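## Task

With the left gripper holding the reel (one cable end already attached to it), wrap the cable one complete turn around the reel's hub, staying within roughly one cable thickness of the hub for almost the whole turn. Declare completion only while the left gripper keeps the reel lifted and still, supported by the grippers alone, so that it does not drop when the right arm withdraws. Apart from that required hold, nothing may depend on the robot to stay in place at the end.

## Robot and tools

Robot: two arms, left_arm and right_arm, each ending in a two-finger gripper. The names are labels, not image sides. All poses share one scene frame: origin on the table surface midway between the arms, +x out over the table, +z up, left_arm on the +y side. Positions are in metres. Quaternions are written w first (qw, qx, qy, qz). On each gripper the fingers point along its own +z and close along its own y. end_effector_position sits between the finger pads, just under 1 cm behind the tips.

Row layout: every command row has 16 numbers, always both arms: left x, y, z, qw, qx, qy, qz, opening, then right x, y, z, qw, qx, qy, qz, opening. x, y, z, quat are an absolute target pose for that gripper in the scene frame, not an offset. Opening runs from -1 (closed) to +1 (fully open, 0.087 m). A target more than 0.6 m from that arm's last reported position along any of its gripper axes is refused and nothing is sent.

Tools:
- execute_actions {actions, pictures}. actions is an empty list (just report state), one action {rows, steps} or one wait {steps}. An action has 1 to 15 rows and up to 15 steps of 1/30 s; each row lasts one step and the final row repeats to fill the steps (default 15). A wait {steps: n} (n up to 300) returns n steps after the previous result, counting your thinking time. pictures false omits images.
- move {target, speed}: target is one 16-number row; each gripper follows a straight line to its pose, both paths finishing together in 0.5 to 10 s (cut off at 10 s). speed is m/s, 0.002 to 0.5, default 0.25; rotation allowed up to twice that in rad/s, taking the shorter turn. Opening is applied at the start. Paths ignore obstacles and the other arm; grippers lag, wander and may overshoot speed, notably near full arm extension. The result adds a move: line with the ending (done, off_target, moving, held, fault), the limits that acted (paced = pose clipped; held = some steps blocked, after which the arm may jump fast) and each gripper's distance to its pose. If only one arm is named, the other finished.
- wait {seconds}: 0 to 10 s, sends nothing new.
- zoom_image {camera, region}: enlarges [x0, y0, x1, y1] pixels (max 504x504) of cam_high, cam_low, cam_left_wrist or cam_right_wrist.
- finished_scene {scene}: ends scene 1 or 2 irreversibly and grades it; the next task appears in its result.

Controller behaviour: each step the commanded pose is limited to 70 mm and 16 degrees from the measured pose, then solved by damped IK, favouring position over orientation. After an action ends, an arm continues only to its last clipped pose, so read the resulting pose and send the remainder next. Joint friction can leave up to about 31 mm error, and very small commands may not move anything. To hold an orientation, resend your own fixed quaternion each row rather than the drifted reported one. An arm meant to stay still should get its last reported full pose and intended opening in every call. The simulation keeps running while you compose replies.

Results: a state line gives each arm's pose (reported position can be off, more so at long reach), joint positions (last value is finger gap in metres), grip_measured (finger opening on the command scale, each gripper biased by up to about 1 mm), and joint torques (offset, scaled, noisy, nonzero in free air). HELD marks steps where your command was not sent; a pose unreachable line names the arm whose command the clearance check altered. Hand target shows where the controller is currently steering. FAULT or OVER-TEMPERATURE FAULT lines mean an arm stopped. MOTOR HOT appears from 75 °C; at 90 °C that arm halts 10 s, at 100 °C it goes limp and drops. Holding loads heats motors, even while idle.

Gripping: fingers go to the grip_measured value you write, except near the ends. To keep an object, command about 0.02 below grip_measured for a firm hold, less for a lighter one. Pads push up to about 20 N; closing fast can squeeze harder or spring open.

Joint limits (rad), base to gripper: waist -2.618 to 3.054, shoulder 0 to 3.142, elbow 0 to 3.142, wrist pitch -1.571 to 1.571, wrist yaw -1.571 to 1.571, wrist roll -2.094 to 2.094. Elbows cannot fully straighten.

Avoid: arm-to-arm collisions or pressing, knocking anything off the table (failure), drops, slams and hard shoves. Faster contact hits harder, and aiming deeper past a surface pushes harder. Loose items may occasionally be nudged by the scene. Finish with the reel raised in the specified gripper, cable in place without the other arm's help.

Each tool is called after "Call:" as name(argument=value, ...), one argument or row to a line, values as JSON.

## Session

Call:
execute_actions(
  actions=[],
)

Scene clock: 0.00 s of 4800.00 s.
left_arm: end_effector_position=(+0.3548, +0.1952, +0.4334) grip_measured=-0.935 end_effector_quat_wxyz=(+0.510, +0.088, +0.853, -0.062) | right_arm: end_effector_position=(+0.3427, -0.2178, +0.3469) grip_measured=+0.992 end_effector_quat_wxyz=(+0.674, +0.074, +0.731, +0.082)
Joint positions: left_arm=[-0.541  1.536  2.288 -1.251 -0.163 -0.106  0.003] | right_arm=[ 0.137  0.976  1.038 -0.143  0.214  0.239  0.087]
Joint velocities: left_arm=[-0.027 -0.022  0.012  0.007 -0.051  0.066  0.001] | right_arm=[ 0.007  0.032 -0.007 -0.051 -0.022 -0.022  0.   ]
Joint torques (N m, as the arm reports them, + toward a larger angle): no reading
Motor temperatures (°C, as the motors report them): left_arm=[24 23 23 24 22 23] | right_arm=[21 24 25 24 22 24]
Hand target (left_arm): +0.357, +0.194, +0.436; +0.515, +0.087, +0.850, -0.063
Hand target (right_arm): +0.343, -0.218, +0.347; +0.674, +0.074, +0.731, +0.082

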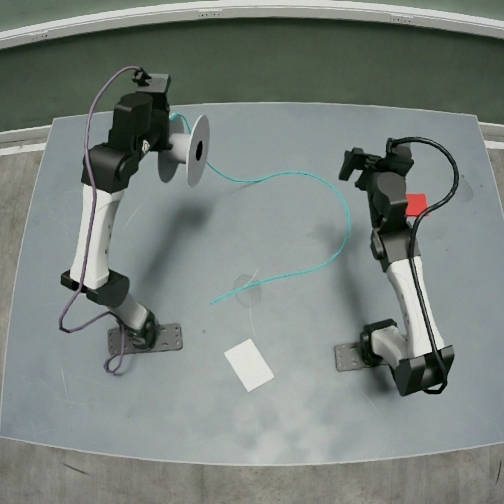

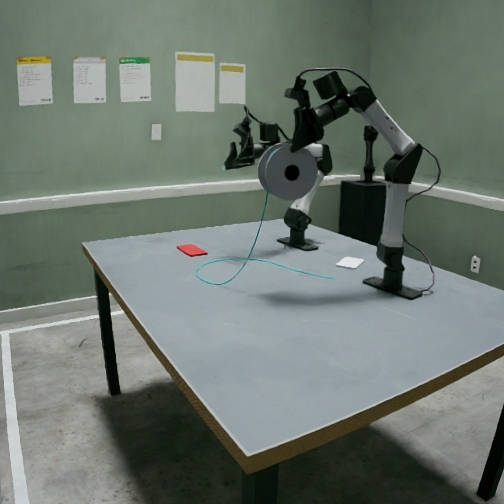

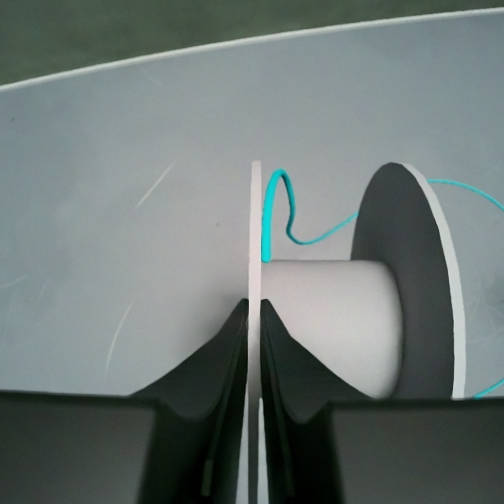

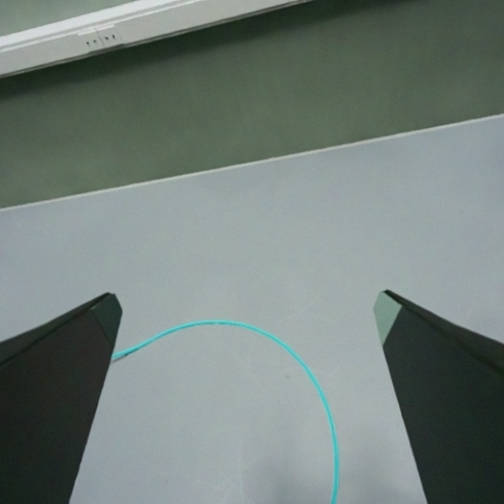

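Call:
zoom_image(
  camera="cam_low",
  region=[200, 50, 450, 300],
)

Call:
zoom_image(
  camera="cam_high",
  region=[70, 50, 250, 230],
)

Region (200, 50, 450, 300) of cam_low's 504x504 image, scaled by 2.016, with more detail than that image has.

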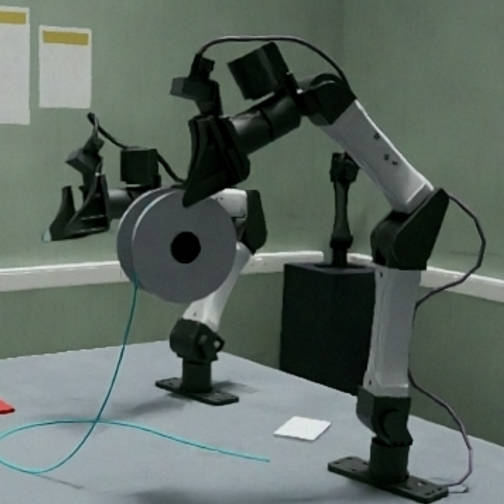

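Region (70, 50, 250, 230) of cam_high's 504x504 image, scaled by 2.800, with more detail than that image has.

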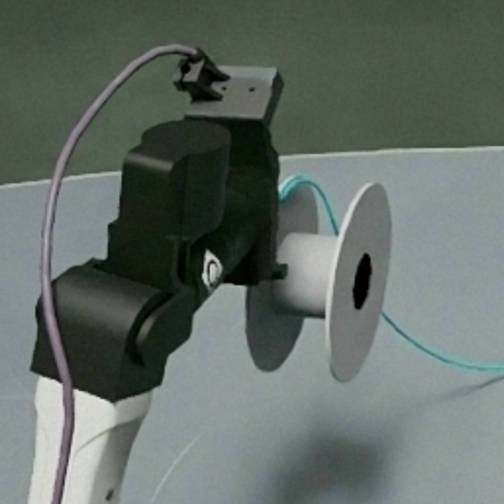

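Call:
move(
  target=[0.33,0.17,0.45,0.5,0,0.866,0,-0.97,0.33,-0.08,0.42,0.5,-0.5,0.5,0.5,1],
)

Scene clock: 34.40 s of 4800.00 s.
left_arm: end_effector_position=(+0.3297, +0.1710, +0.4453) grip_measured=-0.935 end_effector_quat_wxyz=(+0.509, +0.011, +0.861, -0.003) | right_arm: end_effector_position=(+0.3308, -0.0849, +0.4148) grip_measured=+0.992 end_effector_quat_wxyz=(+0.501, -0.485, +0.511, +0.503)
Joint positions: left_arm=[-0.817  1.743  2.702 -1.568 -0.572 -0.354  0.003] | right_arm=[-0.059  1.58   1.622  0.061 -1.508  0.13   0.087]
Joint velocities: left_arm=[ 0.002 -0.002  0.012 -0.007 -0.037  0.037 -0.001] | right_arm=[ 0.007  0.007  0.007  0.066 -0.022 -0.007 -0.001]
Joint torques (N m, as the arm reports them, + toward a larger angle): left_arm=[-0.6  -5.08  6.42  2.12 -0.37 -0.24] | right_arm=[ 1.06 -5.65  8.05  1.42  0.04 -0.06]
Motor temperatures (°C, as the motors report them): left_arm=[24 25 25 31 22 23] | right_arm=[21 24 29 28 22 24]
Hand target (left_arm): +0.330, +0.170, +0.449; +0.516, +0.003, +0.857, -0.006
Hand target (right_arm): +0.330, -0.081, +0.421; +0.503, -0.499, +0.498, +0.501
Off the commanded pose (left_arm): 0.005 m, 2 deg.
Off the commanded pose (right_arm): 0.007 m, 2 deg.
joint sent to its limit (left arm) — the command would take joint 4 (wrist pitch) past its lower limit, so that joint was sent only as far as its limit.
After step 180, 24.70 s passed at rest.
move: done

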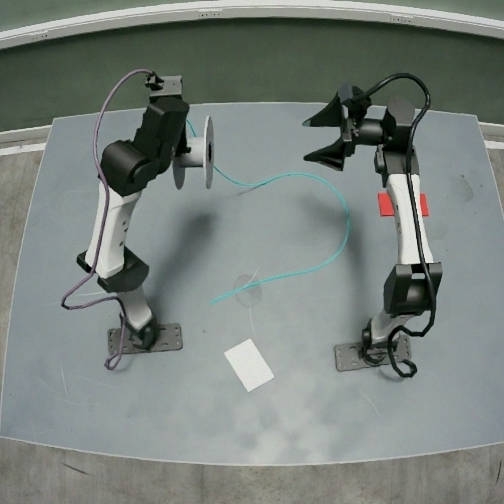

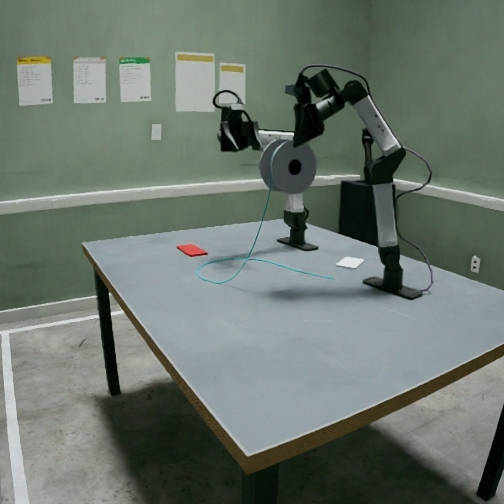

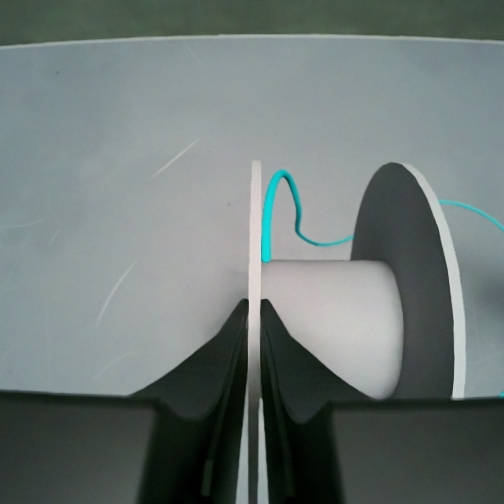

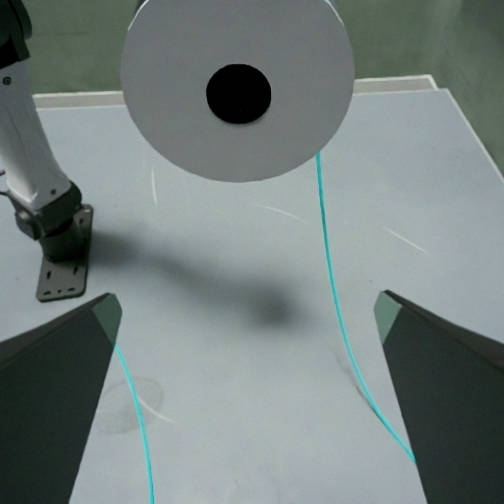

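Call:
move(
  target=[0.33,0.17,0.45,0.5,0,0.866,0,-0.97,0.39,0.05,0.14,0.54,-0.455,0.455,0.54,1],
)

Scene clock: 45.67 s of 4800.00 s.
left_arm: end_effector_position=(+0.3297, +0.1711, +0.4453) grip_measured=-0.935 end_effector_quat_wxyz=(+0.509, +0.010, +0.860, -0.003) | right_arm: end_effector_position=(+0.3792, +0.0468, +0.1328) grip_measured=+0.992 end_effector_quat_wxyz=(+0.530, -0.459, +0.465, +0.540)
Joint positions: left_arm=[-0.817  1.743  2.702 -1.568 -0.572 -0.355  0.003] | right_arm=[ 0.249  2.269  1.133  1.549 -1.197  0.403  0.087]
Joint velocities: left_arm=[-0.002 -0.002 -0.017 -0.022 -0.125  0.007 -0.001] | right_arm=[ 0.002 -0.017  0.002 -0.066 -0.007 -0.007  0.   ]
Joint torques (N m, as the arm reports them, + toward a larger angle): left_arm=[-0.41 -5.03  6.51  2.12 -0.34 -0.24] | right_arm=[ 0.6  -9.58  6.53  1.43  0.4   0.1 ]
Motor temperatures (°C, as the motors report them): left_arm=[24 25 26 31 22 23] | right_arm=[21 25 31 28 22 24]
Hand target (left_arm): +0.330, +0.170, +0.449; +0.516, +0.003, +0.857, -0.006
Hand target (right_arm): +0.384, +0.050, +0.138; +0.540, -0.458, +0.457, +0.538
Off the commanded pose (left_arm): 0.005 m, 2 deg.
Off the commanded pose (right_arm): 0.013 m, 2 deg.
joint sent to its limit (left arm) — the command would take joint 4 (wrist pitch) past its lower limit, so that joint was sent only as far as its limit.
joint sent to its limit (right arm) — the command would take joint 4 (wrist pitch) past its upper limit, so that joint was sent only as far as its limit.
After step 180, 2.97 s passed at rest.
move: off_target (right_arm)

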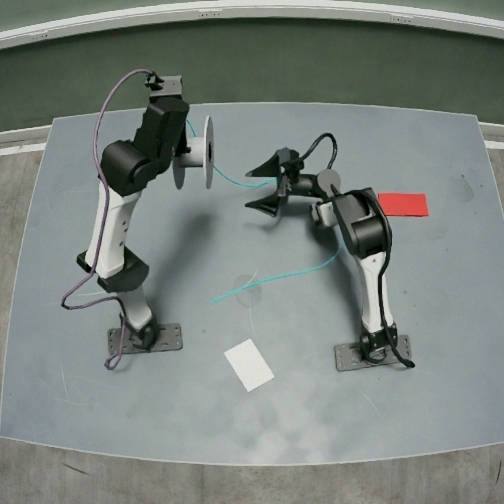

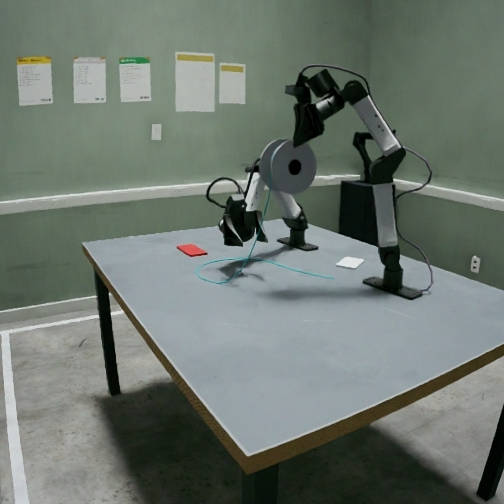

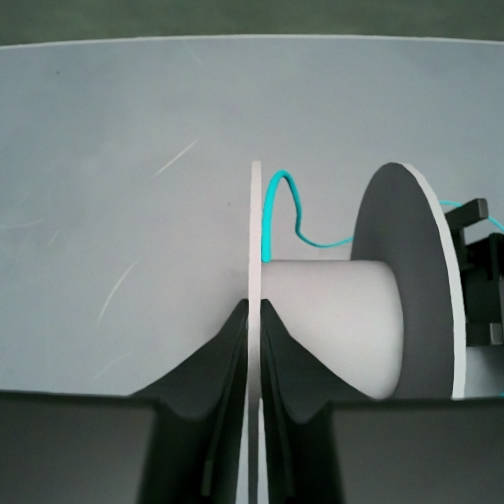

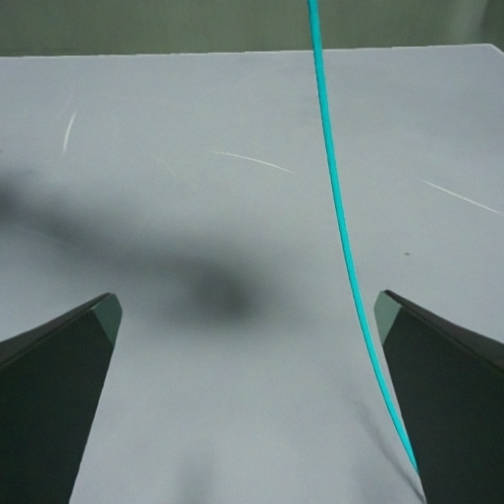

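Call:
move(
  target=[0.33,0.17,0.45,0.51,0,0.86,0,-0.97,0.425,0.145,0.13,0.52,-0.48,0.48,0.52,1],
)

Scene clock: 48.27 s of 4800.00 s.
left_arm: end_effector_position=(+0.3296, +0.1713, +0.4458) grip_measured=-0.935 end_effector_quat_wxyz=(+0.511, +0.009, +0.859, -0.000) | right_arm: end_effector_position=(+0.4192, +0.1408, +0.1236) grip_measured=+0.992 end_effector_quat_wxyz=(+0.510, -0.478, +0.486, +0.524)
Joint positions: left_arm=[-0.821  1.743  2.702 -1.568 -0.583 -0.357  0.003] | right_arm=[ 0.404  2.403  1.531  1.018 -1.071  0.15   0.087]
Joint velocities: left_arm=[-0.007  0.007  0.012 -0.007 -0.051  0.022 -0.001] | right_arm=[-0.017 -0.007  0.002 -0.081  0.037  0.007 -0.   ]
Joint torques (N m, as the arm reports them, + toward a larger angle): left_arm=[-0.56 -4.94  6.47  2.11 -0.37 -0.23] | right_arm=[  0.62 -11.82   7.72   1.54   0.26  -0.15]
Motor temperatures (°C, as the motors report them): left_arm=[24 25 26 31 22 23] | right_arm=[21 26 31 28 22 24]
Hand target (left_arm): +0.330, +0.170, +0.450; +0.517, +0.001, +0.856, -0.003
Hand target (right_arm): +0.424, +0.145, +0.128; +0.519, -0.481, +0.480, +0.519
Off the commanded pose (left_arm): 0.004 m, 1 deg.
Off the commanded pose (right_arm): 0.010 m, 1 deg.
joint sent to its limit (left arm) — the command would take joint 4 (wrist pitch) past its lower limit, so that joint was sent only as far as its limit.
move: done

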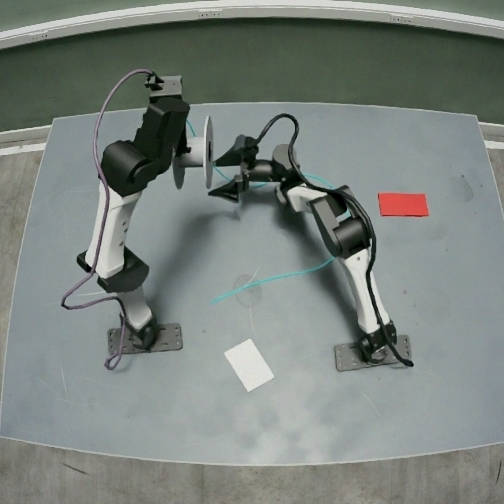

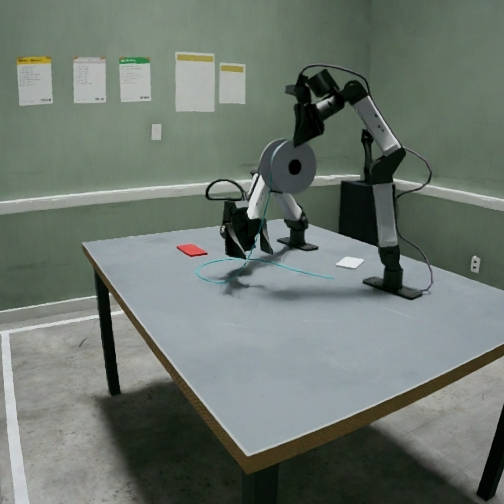

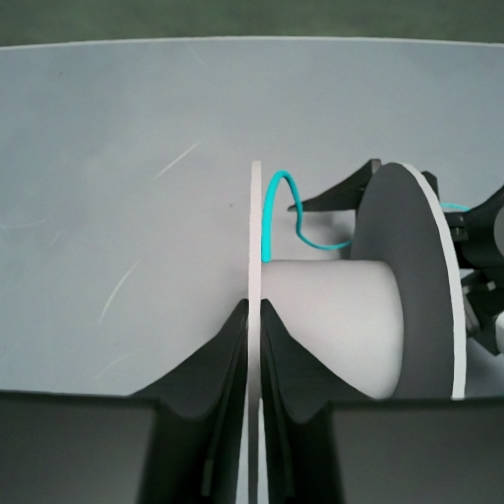

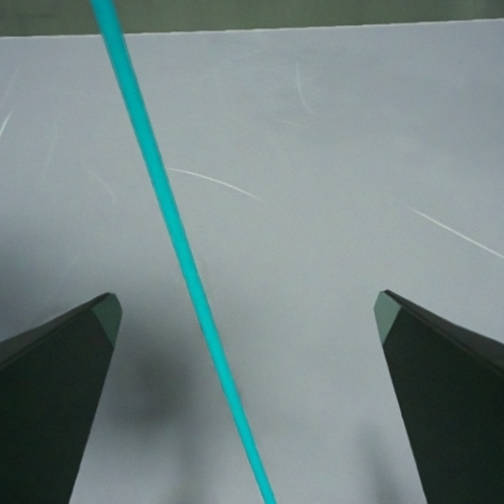

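Call:
move(
  target=[0.33,0.17,0.45,0.51,0,0.86,0,-0.97,0.42,0.125,0.125,0.52,-0.48,0.48,0.52,-0.93],
)

Scene clock: 50.23 s of 4800.00 s.
left_arm: end_effector_position=(+0.3296, +0.1713, +0.4458) grip_measured=-0.935 end_effector_quat_wxyz=(+0.511, +0.009, +0.859, -0.000) | right_arm: end_effector_position=(+0.4219, +0.1304, +0.1190) grip_measured=-0.930 end_effector_quat_wxyz=(+0.515, -0.478, +0.486, +0.520)
Joint positions: left_arm=[-0.821  1.743  2.702 -1.568 -0.583 -0.357  0.003] | right_arm=[ 0.385  2.403  1.503  1.054 -1.081  0.149  0.003]
Joint velocities: left_arm=[-0.007 -0.012 -0.027 -0.007 -0.051 -0.051  0.   ] | right_arm=[ 0.017 -0.027  0.017  0.081 -0.022  0.037  0.001]
Joint torques (N m, as the arm reports them, + toward a larger angle): left_arm=[-0.55 -4.93  6.47  2.11 -0.36 -0.23] | right_arm=[ -0.36 -13.65   4.39   1.74   0.06   0.03]
Motor temperatures (°C, as the motors report them): left_arm=[24 26 26 31 22 23] | right_arm=[21 27 31 28 22 24]
Hand target (left_arm): +0.330, +0.170, +0.450; +0.517, +0.001, +0.856, -0.003
Hand target (right_arm): +0.420, +0.125, +0.125; +0.519, -0.480, +0.480, +0.520
Off the commanded pose (left_arm): 0.004 m, 1 deg.
Off the commanded pose (right_arm): 0.008 m, 1 deg.
joint sent to its limit (left arm) — the command would take joint 4 (wrist pitch) past its lower limit, so that joint was sent only as far as its limit.
move: done

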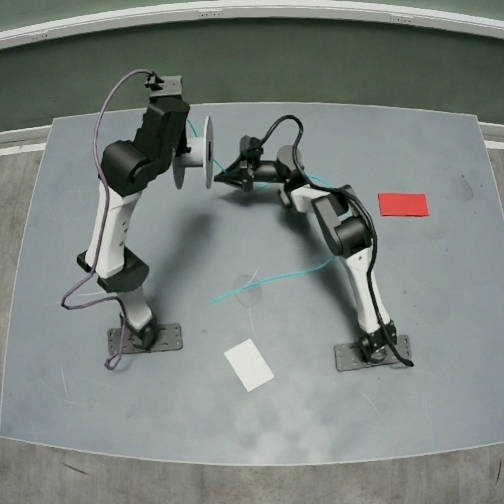

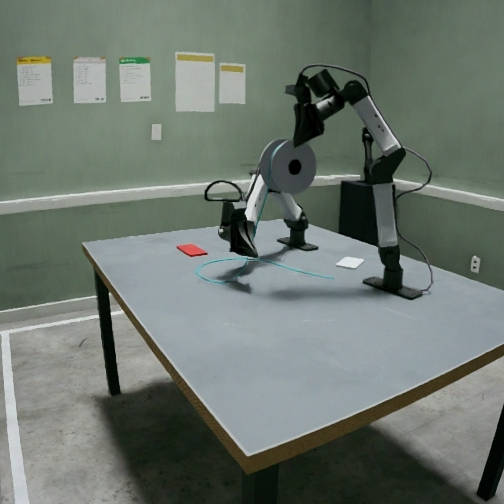

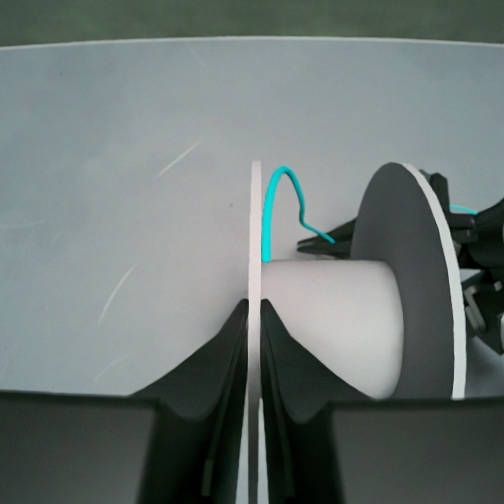

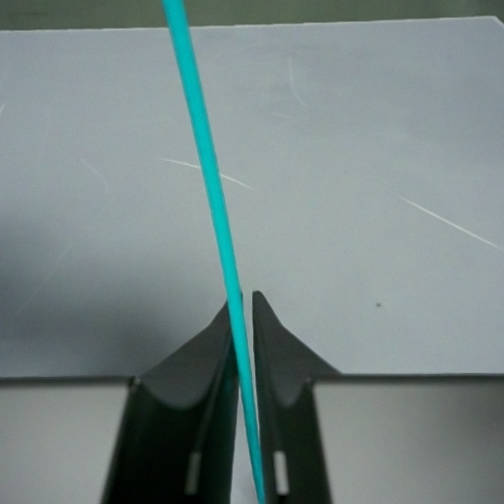

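Call:
move(
  target=[0.33,0.17,0.45,0.51,0,0.86,0,-0.97,0.42,0.092,0.12,0.52,-0.48,0.48,0.52,-0.6],
  speed=0.08,
)

Call:
move(
  target=[0.33,0.17,0.45,0.51,0,0.86,0,-0.97,0.42,0.092,0.12,0.52,-0.48,0.48,0.52,-0.93],
)

Scene clock: 54.50 s of 4800.00 s.
left_arm: end_effector_position=(+0.3296, +0.1714, +0.4458) grip_measured=-0.935 end_effector_quat_wxyz=(+0.511, +0.009, +0.859, -0.000) | right_arm: end_effector_position=(+0.4240, +0.0966, +0.1130) grip_measured=-0.600 end_effector_quat_wxyz=(+0.517, -0.478, +0.484, +0.519)
Joint positions: left_arm=[-0.821  1.743  2.702 -1.568 -0.583 -0.357  0.003] | right_arm=[ 0.32   2.385  1.424  1.14  -1.142  0.172  0.017]
Joint velocities: left_arm=[ 0.012  0.012  0.022 -0.007 -0.022  0.037 -0.   ] | right_arm=[ 0.007 -0.012 -0.022 -0.037 -0.022  0.022  0.   ]
Joint torques (N m, as the arm reports them, + toward a larger angle): left_arm=[-0.52 -4.95  6.43  2.12 -0.37 -0.23] | right_arm=[ -0.32 -13.68   4.     1.69   0.07   0.07]
Motor temperatures (°C, as the motors report them): left_arm=[24 26 26 31 22 23] | right_arm=[21 30 31 28 22 24]
Hand target (left_arm): +0.330, +0.170, +0.450; +0.517, +0.001, +0.856, -0.003
Hand target (right_arm): +0.421, +0.092, +0.120; +0.520, -0.479, +0.479, +0.520
Off the commanded pose (left_arm): 0.004 m, 1 deg.
Off the commanded pose (right_arm): 0.009 m, 1 deg.
joint sent to its limit (left arm) — the command would take joint 4 (wrist pitch) past its lower limit, so that joint was sent only as far as its limit.
move: done

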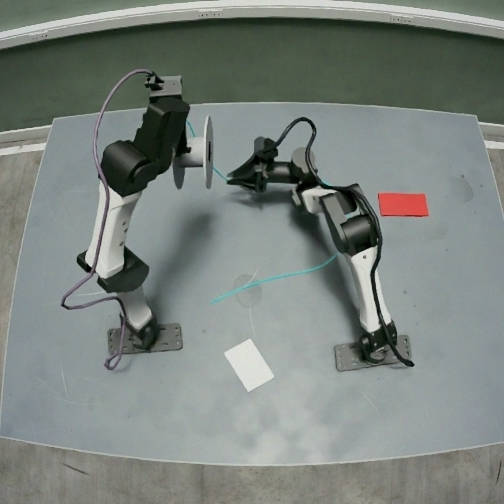

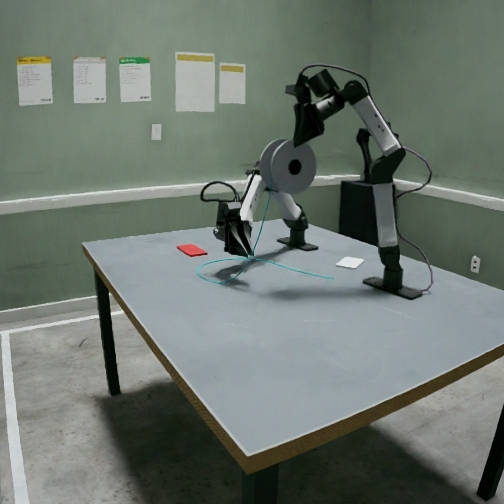

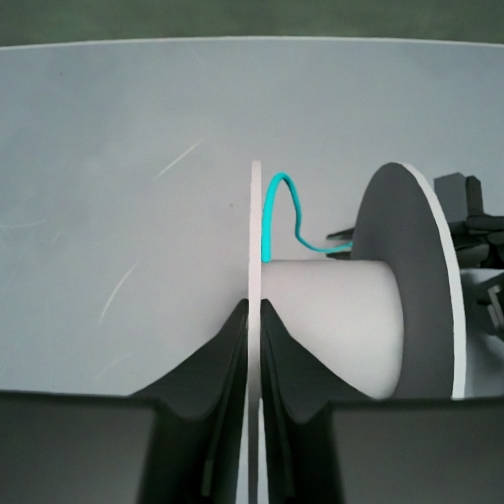

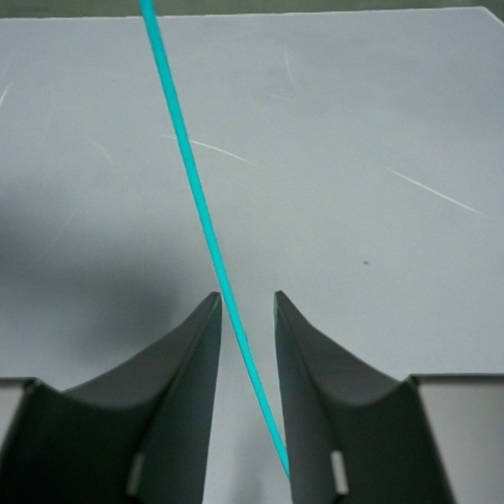

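Scene clock: 55.20 s of 4800.00 s.
left_arm: end_effector_position=(+0.3296, +0.1714, +0.4458) grip_measured=-0.935 end_effector_quat_wxyz=(+0.511, +0.009, +0.859, -0.000) | right_arm: end_effector_position=(+0.4238, +0.0966, +0.1129) grip_measured=-0.930 end_effector_quat_wxyz=(+0.517, -0.478, +0.484, +0.519)
Joint positions: left_arm=[-0.821  1.743  2.702 -1.568 -0.583 -0.357  0.003] | right_arm=[ 0.32   2.385  1.424  1.14  -1.143  0.172  0.003]
Joint velocities: left_arm=[ 0.012 -0.012 -0.017 -0.051 -0.022 -0.037  0.001] | right_arm=[-0.017  0.002  0.002 -0.022  0.066  0.022  0.001]
Joint torques (N m, as the arm reports them, + toward a larger angle): left_arm=[-0.53 -4.95  6.46  2.11 -0.37 -0.23] | right_arm=[ -0.26 -13.66   3.87   1.68   0.04   0.06]
Motor temperatures (°C, as the motors report them): left_arm=[24 26 26 31 22 23] | right_arm=[21 30 31 28 22 24]
Hand target (left_arm): +0.330, +0.170, +0.450; +0.517, +0.001, +0.856, -0.003
Hand target (right_arm): +0.420, +0.092, +0.120; +0.519, -0.480, +0.480, +0.520
Off the commanded pose (left_arm): 0.004 m, 1 deg.
Off the commanded pose (right_arm): 0.009 m, 1 deg.
joint sent to its limit (left arm) — the command would take joint 4 (wrist pitch) past its lower limit, so that joint was sent only as far as its limit.
move: done

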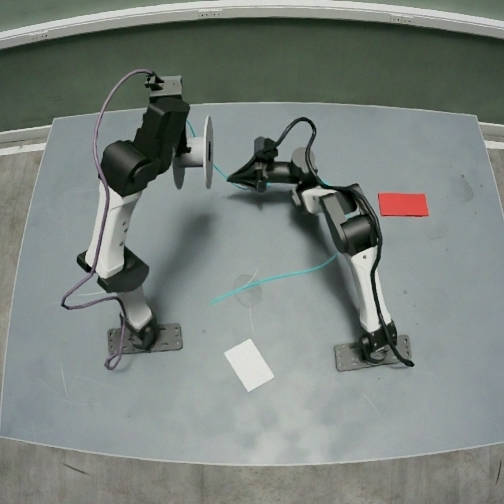

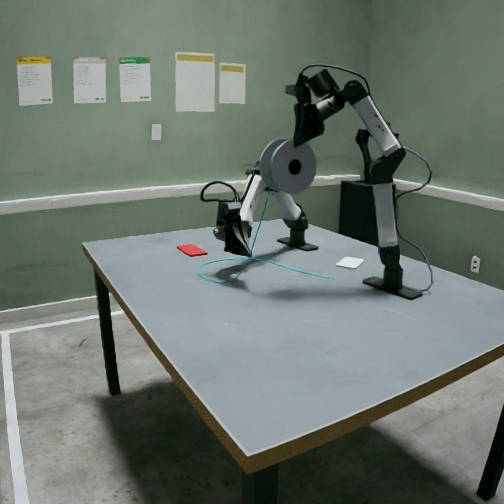

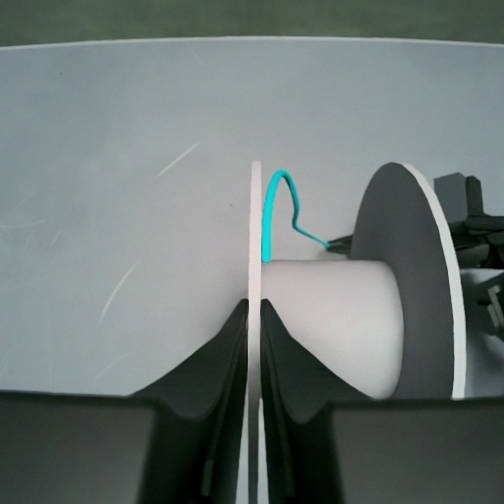

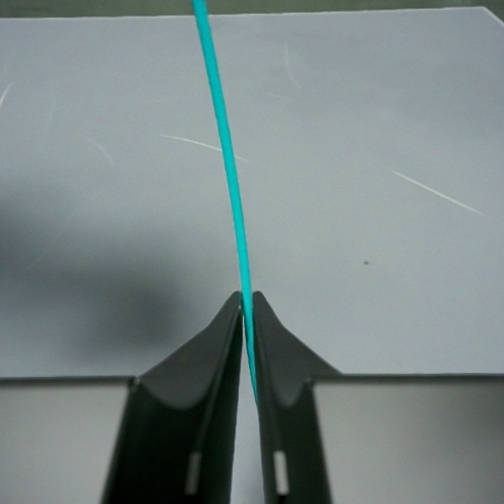

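Barely at the tip. Slightly deeper.

Call:
move(
  target=[0.33,0.17,0.45,0.51,0,0.86,0,-0.97,0.42,0.11,0.112,0.52,-0.48,0.48,0.52,-0.6],
  speed=0.03,
)

Call:
move(
  target=[0.33,0.17,0.45,0.51,0,0.86,0,-0.97,0.42,0.11,0.112,0.52,-0.48,0.48,0.52,-0.96],
)

Scene clock: 59.20 s of 4800.00 s.
left_arm: end_effector_position=(+0.3296, +0.1714, +0.4458) grip_measured=-0.935 end_effector_quat_wxyz=(+0.511, +0.009, +0.859, -0.000) | right_arm: end_effector_position=(+0.4186, +0.1052, +0.1133) grip_measured=-0.600 end_effector_quat_wxyz=(+0.515, -0.479, +0.482, +0.522)
Joint positions: left_arm=[-0.821  1.743  2.702 -1.568 -0.583 -0.357  0.003] | right_arm=[ 0.34   2.385  1.424  1.14  -1.131  0.172  0.017]
Joint velocities: left_arm=[-0.012  0.007 -0.002  0.066  0.007  0.007  0.   ] | right_arm=[ 0.002 -0.012 -0.007 -0.066  0.022 -0.022 -0.   ]
Joint torques (N m, as the arm reports them, + toward a larger angle): left_arm=[-0.56 -4.93  6.44  2.12 -0.37 -0.23] | right_arm=[  0.75 -11.2    6.27   1.54   0.29  -0.1 ]
Motor temperatures (°C, as the motors report them): left_arm=[24 26 26 31 22 23] | right_arm=[21 32 31 28 22 24]
Hand target (left_arm): +0.330, +0.170, +0.450; +0.517, +0.001, +0.856, -0.003
Hand target (right_arm): +0.420, +0.110, +0.112; +0.520, -0.480, +0.480, +0.519
Off the commanded pose (left_arm): 0.004 m, 1 deg.
Off the commanded pose (right_arm): 0.005 m, 1 deg.
joint sent to its limit (left arm) — the command would take joint 4 (wrist pitch) past its lower limit, so that joint was sent only as far as its limit.
move: done

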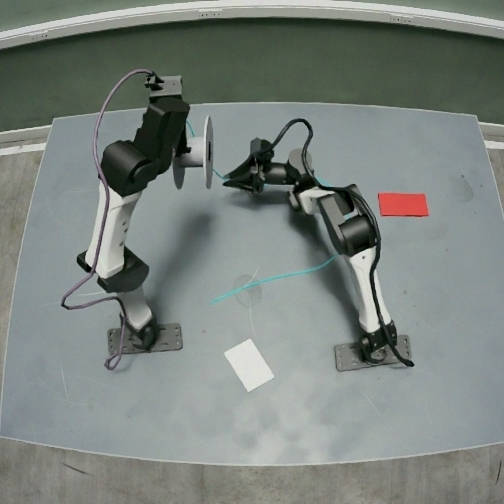

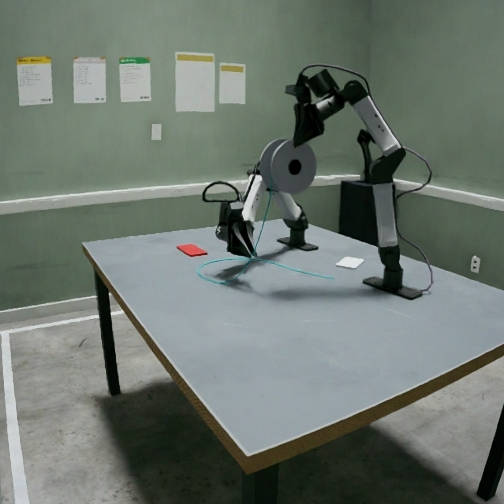

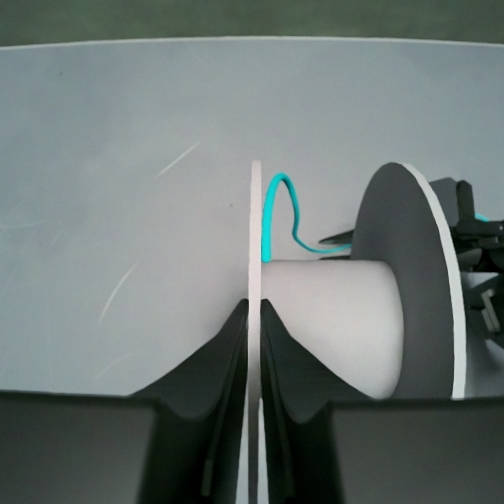

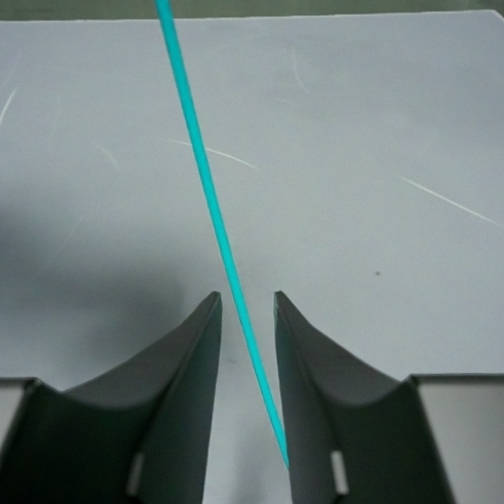

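Scene clock: 59.90 s of 4800.00 s.
left_arm: end_effector_position=(+0.3296, +0.1714, +0.4458) grip_measured=-0.935 end_effector_quat_wxyz=(+0.511, +0.009, +0.859, -0.000) | right_arm: end_effector_position=(+0.4187, +0.1052, +0.1133) grip_measured=-0.956 end_effector_quat_wxyz=(+0.516, -0.479, +0.482, +0.522)
Joint positions: left_arm=[-0.821  1.743  2.702 -1.568 -0.583 -0.357  0.003] | right_arm=[ 0.34   2.385  1.424  1.14  -1.13   0.172  0.002]
Joint velocities: left_arm=[-0.007 -0.002  0.007 -0.007  0.007 -0.022 -0.001] | right_arm=[-0.002  0.012  0.002 -0.037 -0.051 -0.022 -0.   ]
Joint torques (N m, as the arm reports them, + toward a larger angle): left_arm=[-0.54 -4.95  6.45  2.11 -0.37 -0.23] | right_arm=[  0.85 -11.18   6.31   1.54   0.25  -0.09]
Motor temperatures (°C, as the motors report them): left_arm=[24 26 26 31 22 23] | right_arm=[21 32 31 28 22 24]
Hand target (left_arm): +0.330, +0.170, +0.450; +0.517, +0.001, +0.856, -0.003
Hand target (right_arm): +0.420, +0.110, +0.112; +0.520, -0.480, +0.480, +0.520
Off the commanded pose (left_arm): 0.004 m, 1 deg.
Off the commanded pose (right_arm): 0.005 m, 1 deg.
joint sent to its limit (left arm) — the command would take joint 4 (wrist pitch) past its lower limit, so that joint was sent only as far as its limit.
move: done

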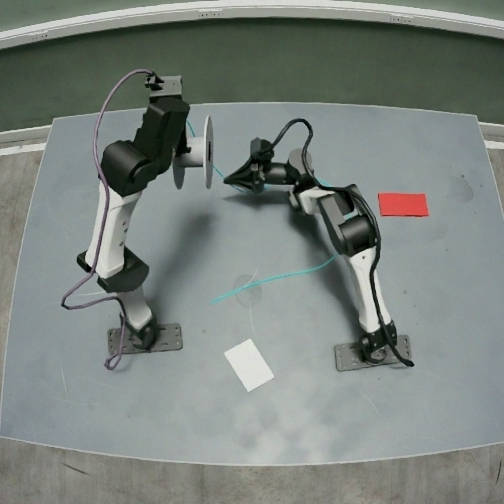

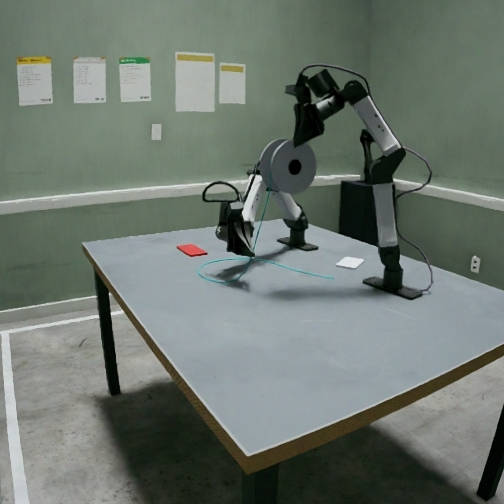

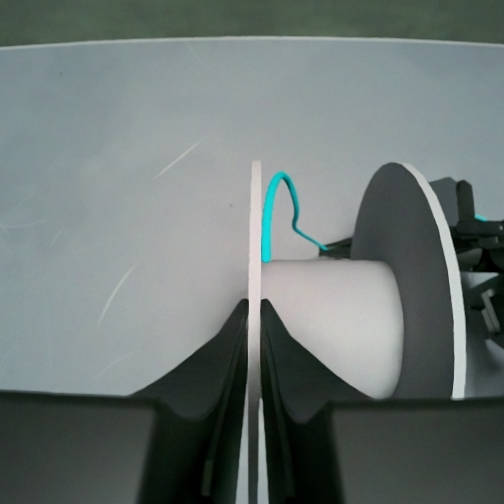

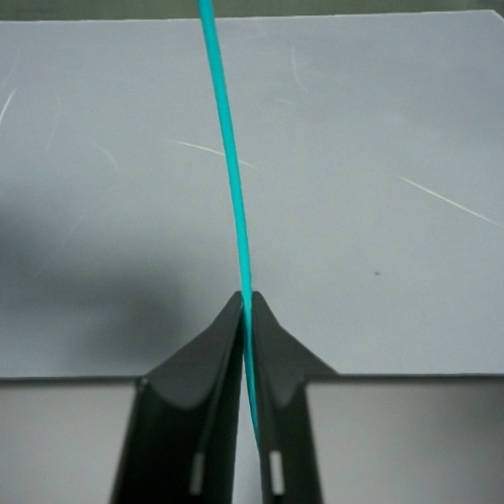

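Call:
move(
  target=[0.33,0.17,0.45,0.51,0,0.86,0,-0.97,0.17,0.125,0.23,0.406,-0.579,0.579,0.406,-0.985],
  speed=0.12,
)

Scene clock: 65.07 s of 4800.00 s.
left_arm: end_effector_position=(+0.3296, +0.1714, +0.4458) grip_measured=-0.935 end_effector_quat_wxyz=(+0.511, +0.009, +0.859, -0.000) | right_arm: end_effector_position=(+0.1712, +0.1208, +0.2135) grip_measured=-0.964 end_effector_quat_wxyz=(+0.386, -0.579, +0.594, +0.404)
Joint positions: left_arm=[-0.821  1.743  2.702 -1.568 -0.583 -0.357  0.003] | right_arm=[ 0.834  1.463  1.126 -0.134 -0.594 -0.243  0.002]
Joint velocities: left_arm=[-0.007 -0.022 -0.007 -0.007  0.037 -0.022 -0.   ] | right_arm=[-0.022  0.012 -0.007  0.037  0.007 -0.022 -0.   ]
Joint torques (N m, as the arm reports them, + toward a larger angle): left_arm=[-0.55 -4.95  6.44  2.11 -0.37 -0.23] | right_arm=[ 0.97 -7.34  8.68  1.85  0.06 -0.12]
Motor temperatures (°C, as the motors report them): left_arm=[24 26 27 32 22 23] | right_arm=[21 33 31 29 22 24]
Hand target (left_arm): +0.330, +0.170, +0.450; +0.517, +0.001, +0.856, -0.003
Hand target (right_arm): +0.171, +0.124, +0.231; -0.405, +0.582, -0.579, -0.403
Off the commanded pose (left_arm): 0.004 m, 1 deg.
Off the commanded pose (right_arm): 0.017 m, 3 deg.
joint sent to its limit (left arm) — the command would take joint 4 (wrist pitch) past its lower limit, so that joint was sent only as far as its limit.
move: off_target (right_arm)

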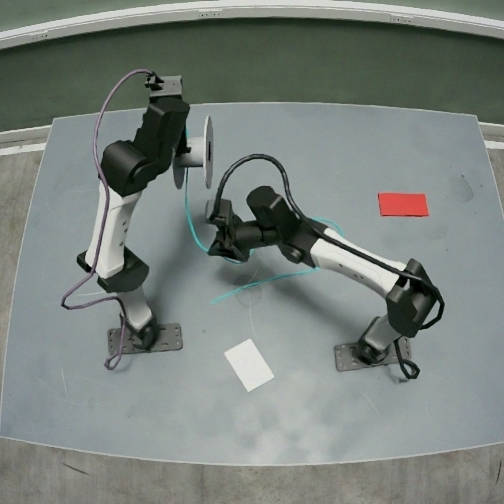

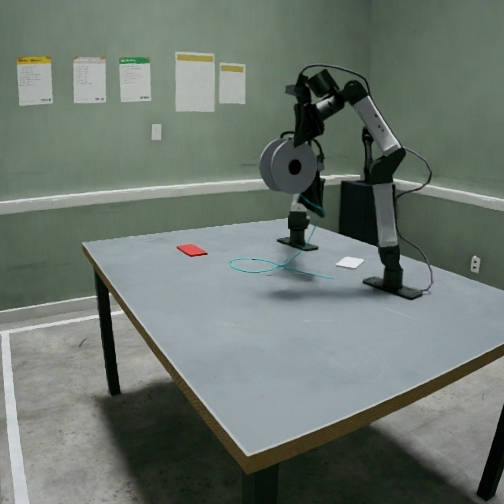

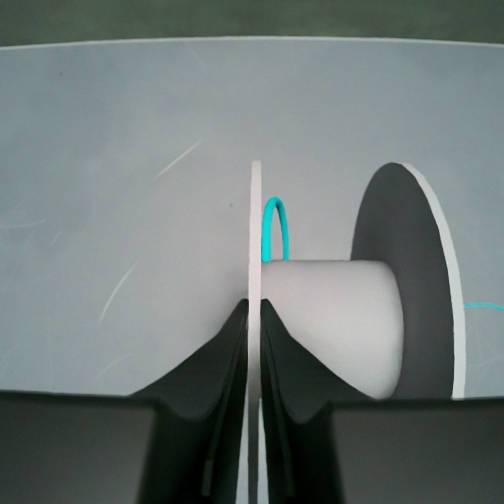

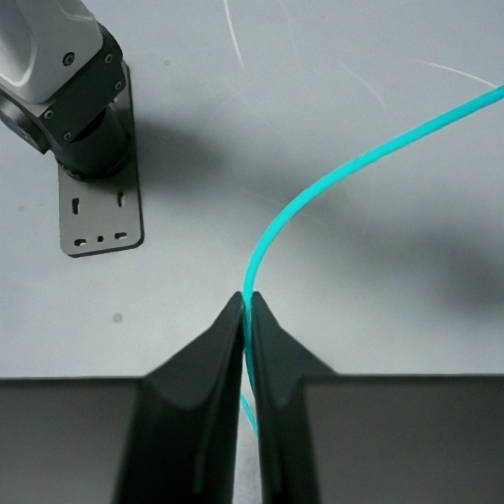

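Call:
move(
  target=[0.33,0.17,0.45,0.51,0,0.86,0,-0.97,0.16,0.085,0.41,0.406,-0.579,0.579,0.406,-0.985],
  speed=0.12,
)

Scene clock: 69.93 s of 4800.00 s.
left_arm: end_effector_position=(+0.3296, +0.1714, +0.4458) grip_measured=-0.935 end_effector_quat_wxyz=(+0.511, +0.009, +0.859, -0.000) | right_arm: end_effector_position=(+0.1588, +0.0867, +0.4037) grip_measured=-0.964 end_effector_quat_wxyz=(+0.398, -0.577, +0.587, +0.405)
Joint positions: left_arm=[-0.821  1.743  2.702 -1.568 -0.583 -0.357  0.003] | right_arm=[ 0.796  1.531  1.979 -0.901 -0.627 -0.261  0.002]
Joint velocities: left_arm=[-0.007 -0.002 -0.002 -0.007  0.007  0.007 -0.   ] | right_arm=[-0.007  0.002  0.002  0.037  0.022 -0.022 -0.001]
Joint torques (N m, as the arm reports them, + toward a larger angle): left_arm=[-0.53 -4.93  6.43  2.11 -0.36 -0.23] | right_arm=[-0.59 -4.7   7.47  1.9  -0.2  -0.1 ]
Motor temperatures (°C, as the motors report them): left_arm=[24 26 27 32 22 23] | right_arm=[21 32 32 29 22 24]
Hand target (left_arm): +0.330, +0.170, +0.450; +0.517, +0.001, +0.856, -0.003
Hand target (right_arm): +0.163, +0.088, +0.411; -0.406, +0.578, -0.579, -0.406
Off the commanded pose (left_arm): 0.004 m, 1 deg.
Off the commanded pose (right_arm): 0.007 m, 1 deg.
joint sent to its limit (left arm) — the command would take joint 4 (wrist pitch) past its lower limit, so that joint was sent only as far as its limit.
move: done

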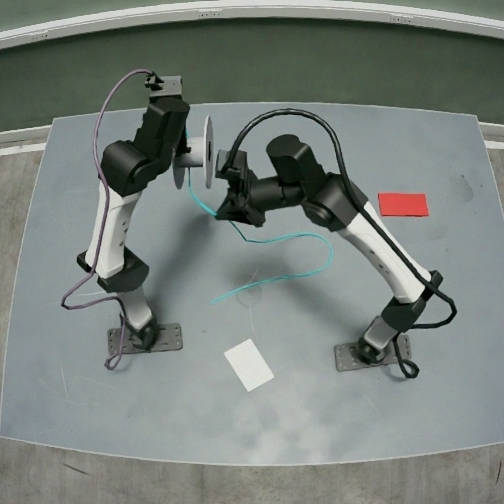

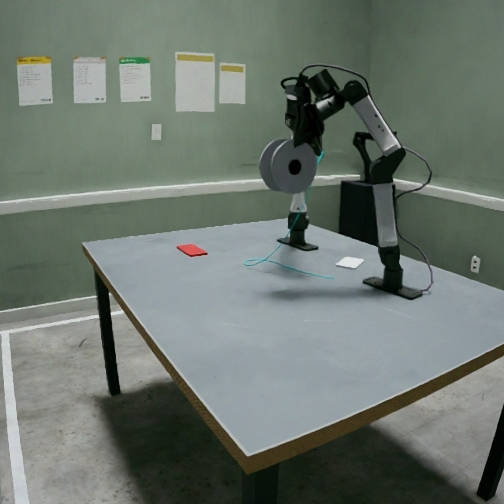

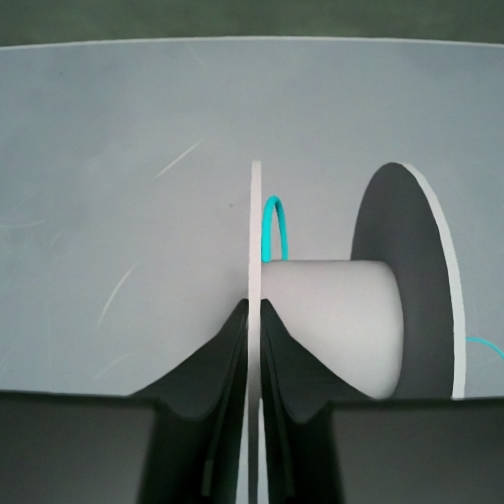

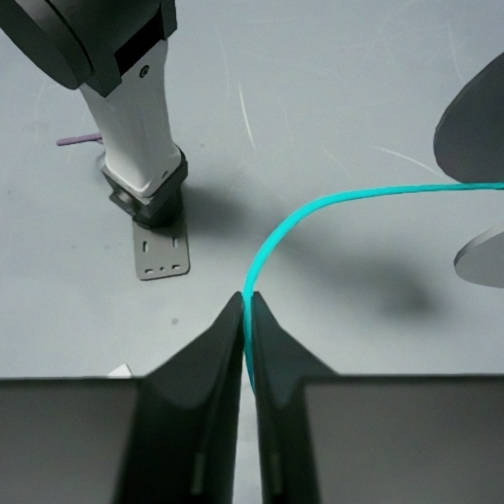

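Call:
move(
  target=[0.33,0.17,0.38,0.51,0,0.86,0,-0.97,0.27,0.085,0.43,0.43,-0.56,0.56,0.43,-0.985],
  speed=0.08,
)

Scene clock: 73.80 s of 4800.00 s.
left_arm: end_effector_position=(+0.3306, +0.1700, +0.3778) grip_measured=-0.935 end_effector_quat_wxyz=(+0.501, +0.008, +0.866, +0.005) | right_arm: end_effector_position=(+0.2679, +0.0861, +0.4249) grip_measured=-0.964 end_effector_quat_wxyz=(+0.424, -0.555, +0.569, +0.433)
Joint positions: left_arm=[-0.821  1.412  1.919 -1.147 -0.583 -0.371  0.003] | right_arm=[ 0.528  1.867  2.404 -0.974 -0.896 -0.327  0.002]
Joint velocities: left_arm=[ 0.002  0.007  0.007 -0.022  0.051 -0.007  0.001] | right_arm=[-0.002 -0.022 -0.012 -0.007  0.007 -0.051  0.   ]
Joint torques (N m, as the arm reports them, + toward a larger angle): left_arm=[-0.4  -6.69  4.73  2.47 -0.36 -0.21] | right_arm=[-0.48 -6.93  7.07  1.75 -0.25 -0.12]
Motor temperatures (°C, as the motors report them): left_arm=[24 26 27 32 22 23] | right_arm=[21 32 32 29 22 24]
Hand target (left_arm): +0.330, +0.170, +0.380; +0.509, -0.000, +0.860, +0.000
Hand target (right_arm): +0.271, +0.085, +0.429; -0.432, +0.559, -0.561, -0.433
Off the commanded pose (left_arm): 0.002 m, 2 deg.
Off the commanded pose (right_arm): 0.006 m, 1 deg.
move: done

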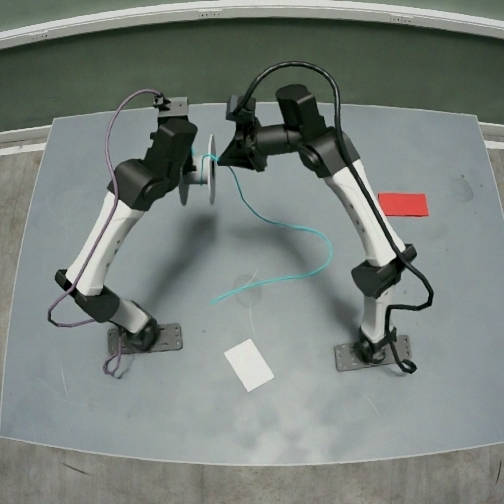

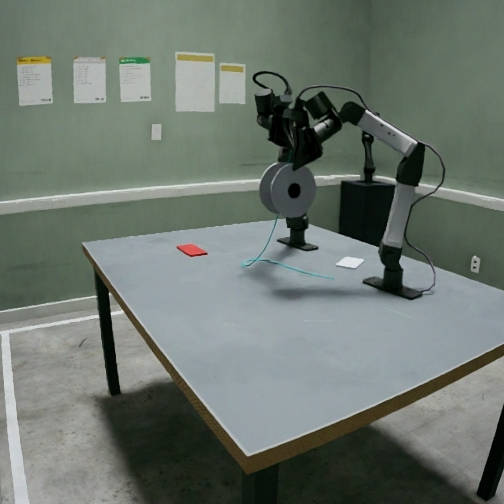

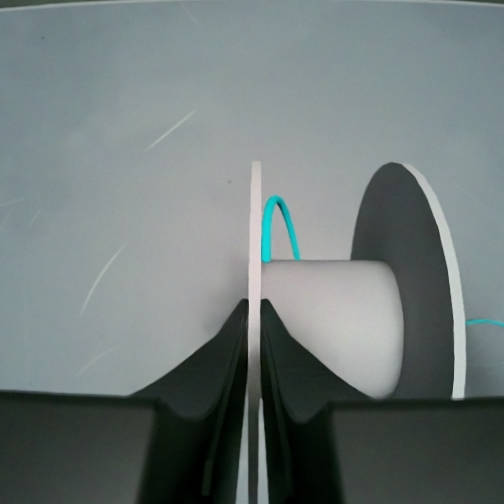

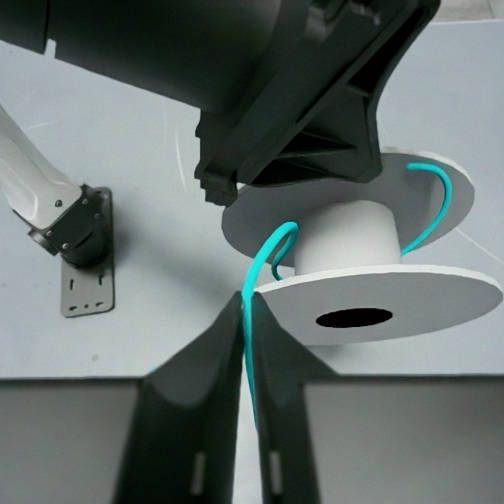

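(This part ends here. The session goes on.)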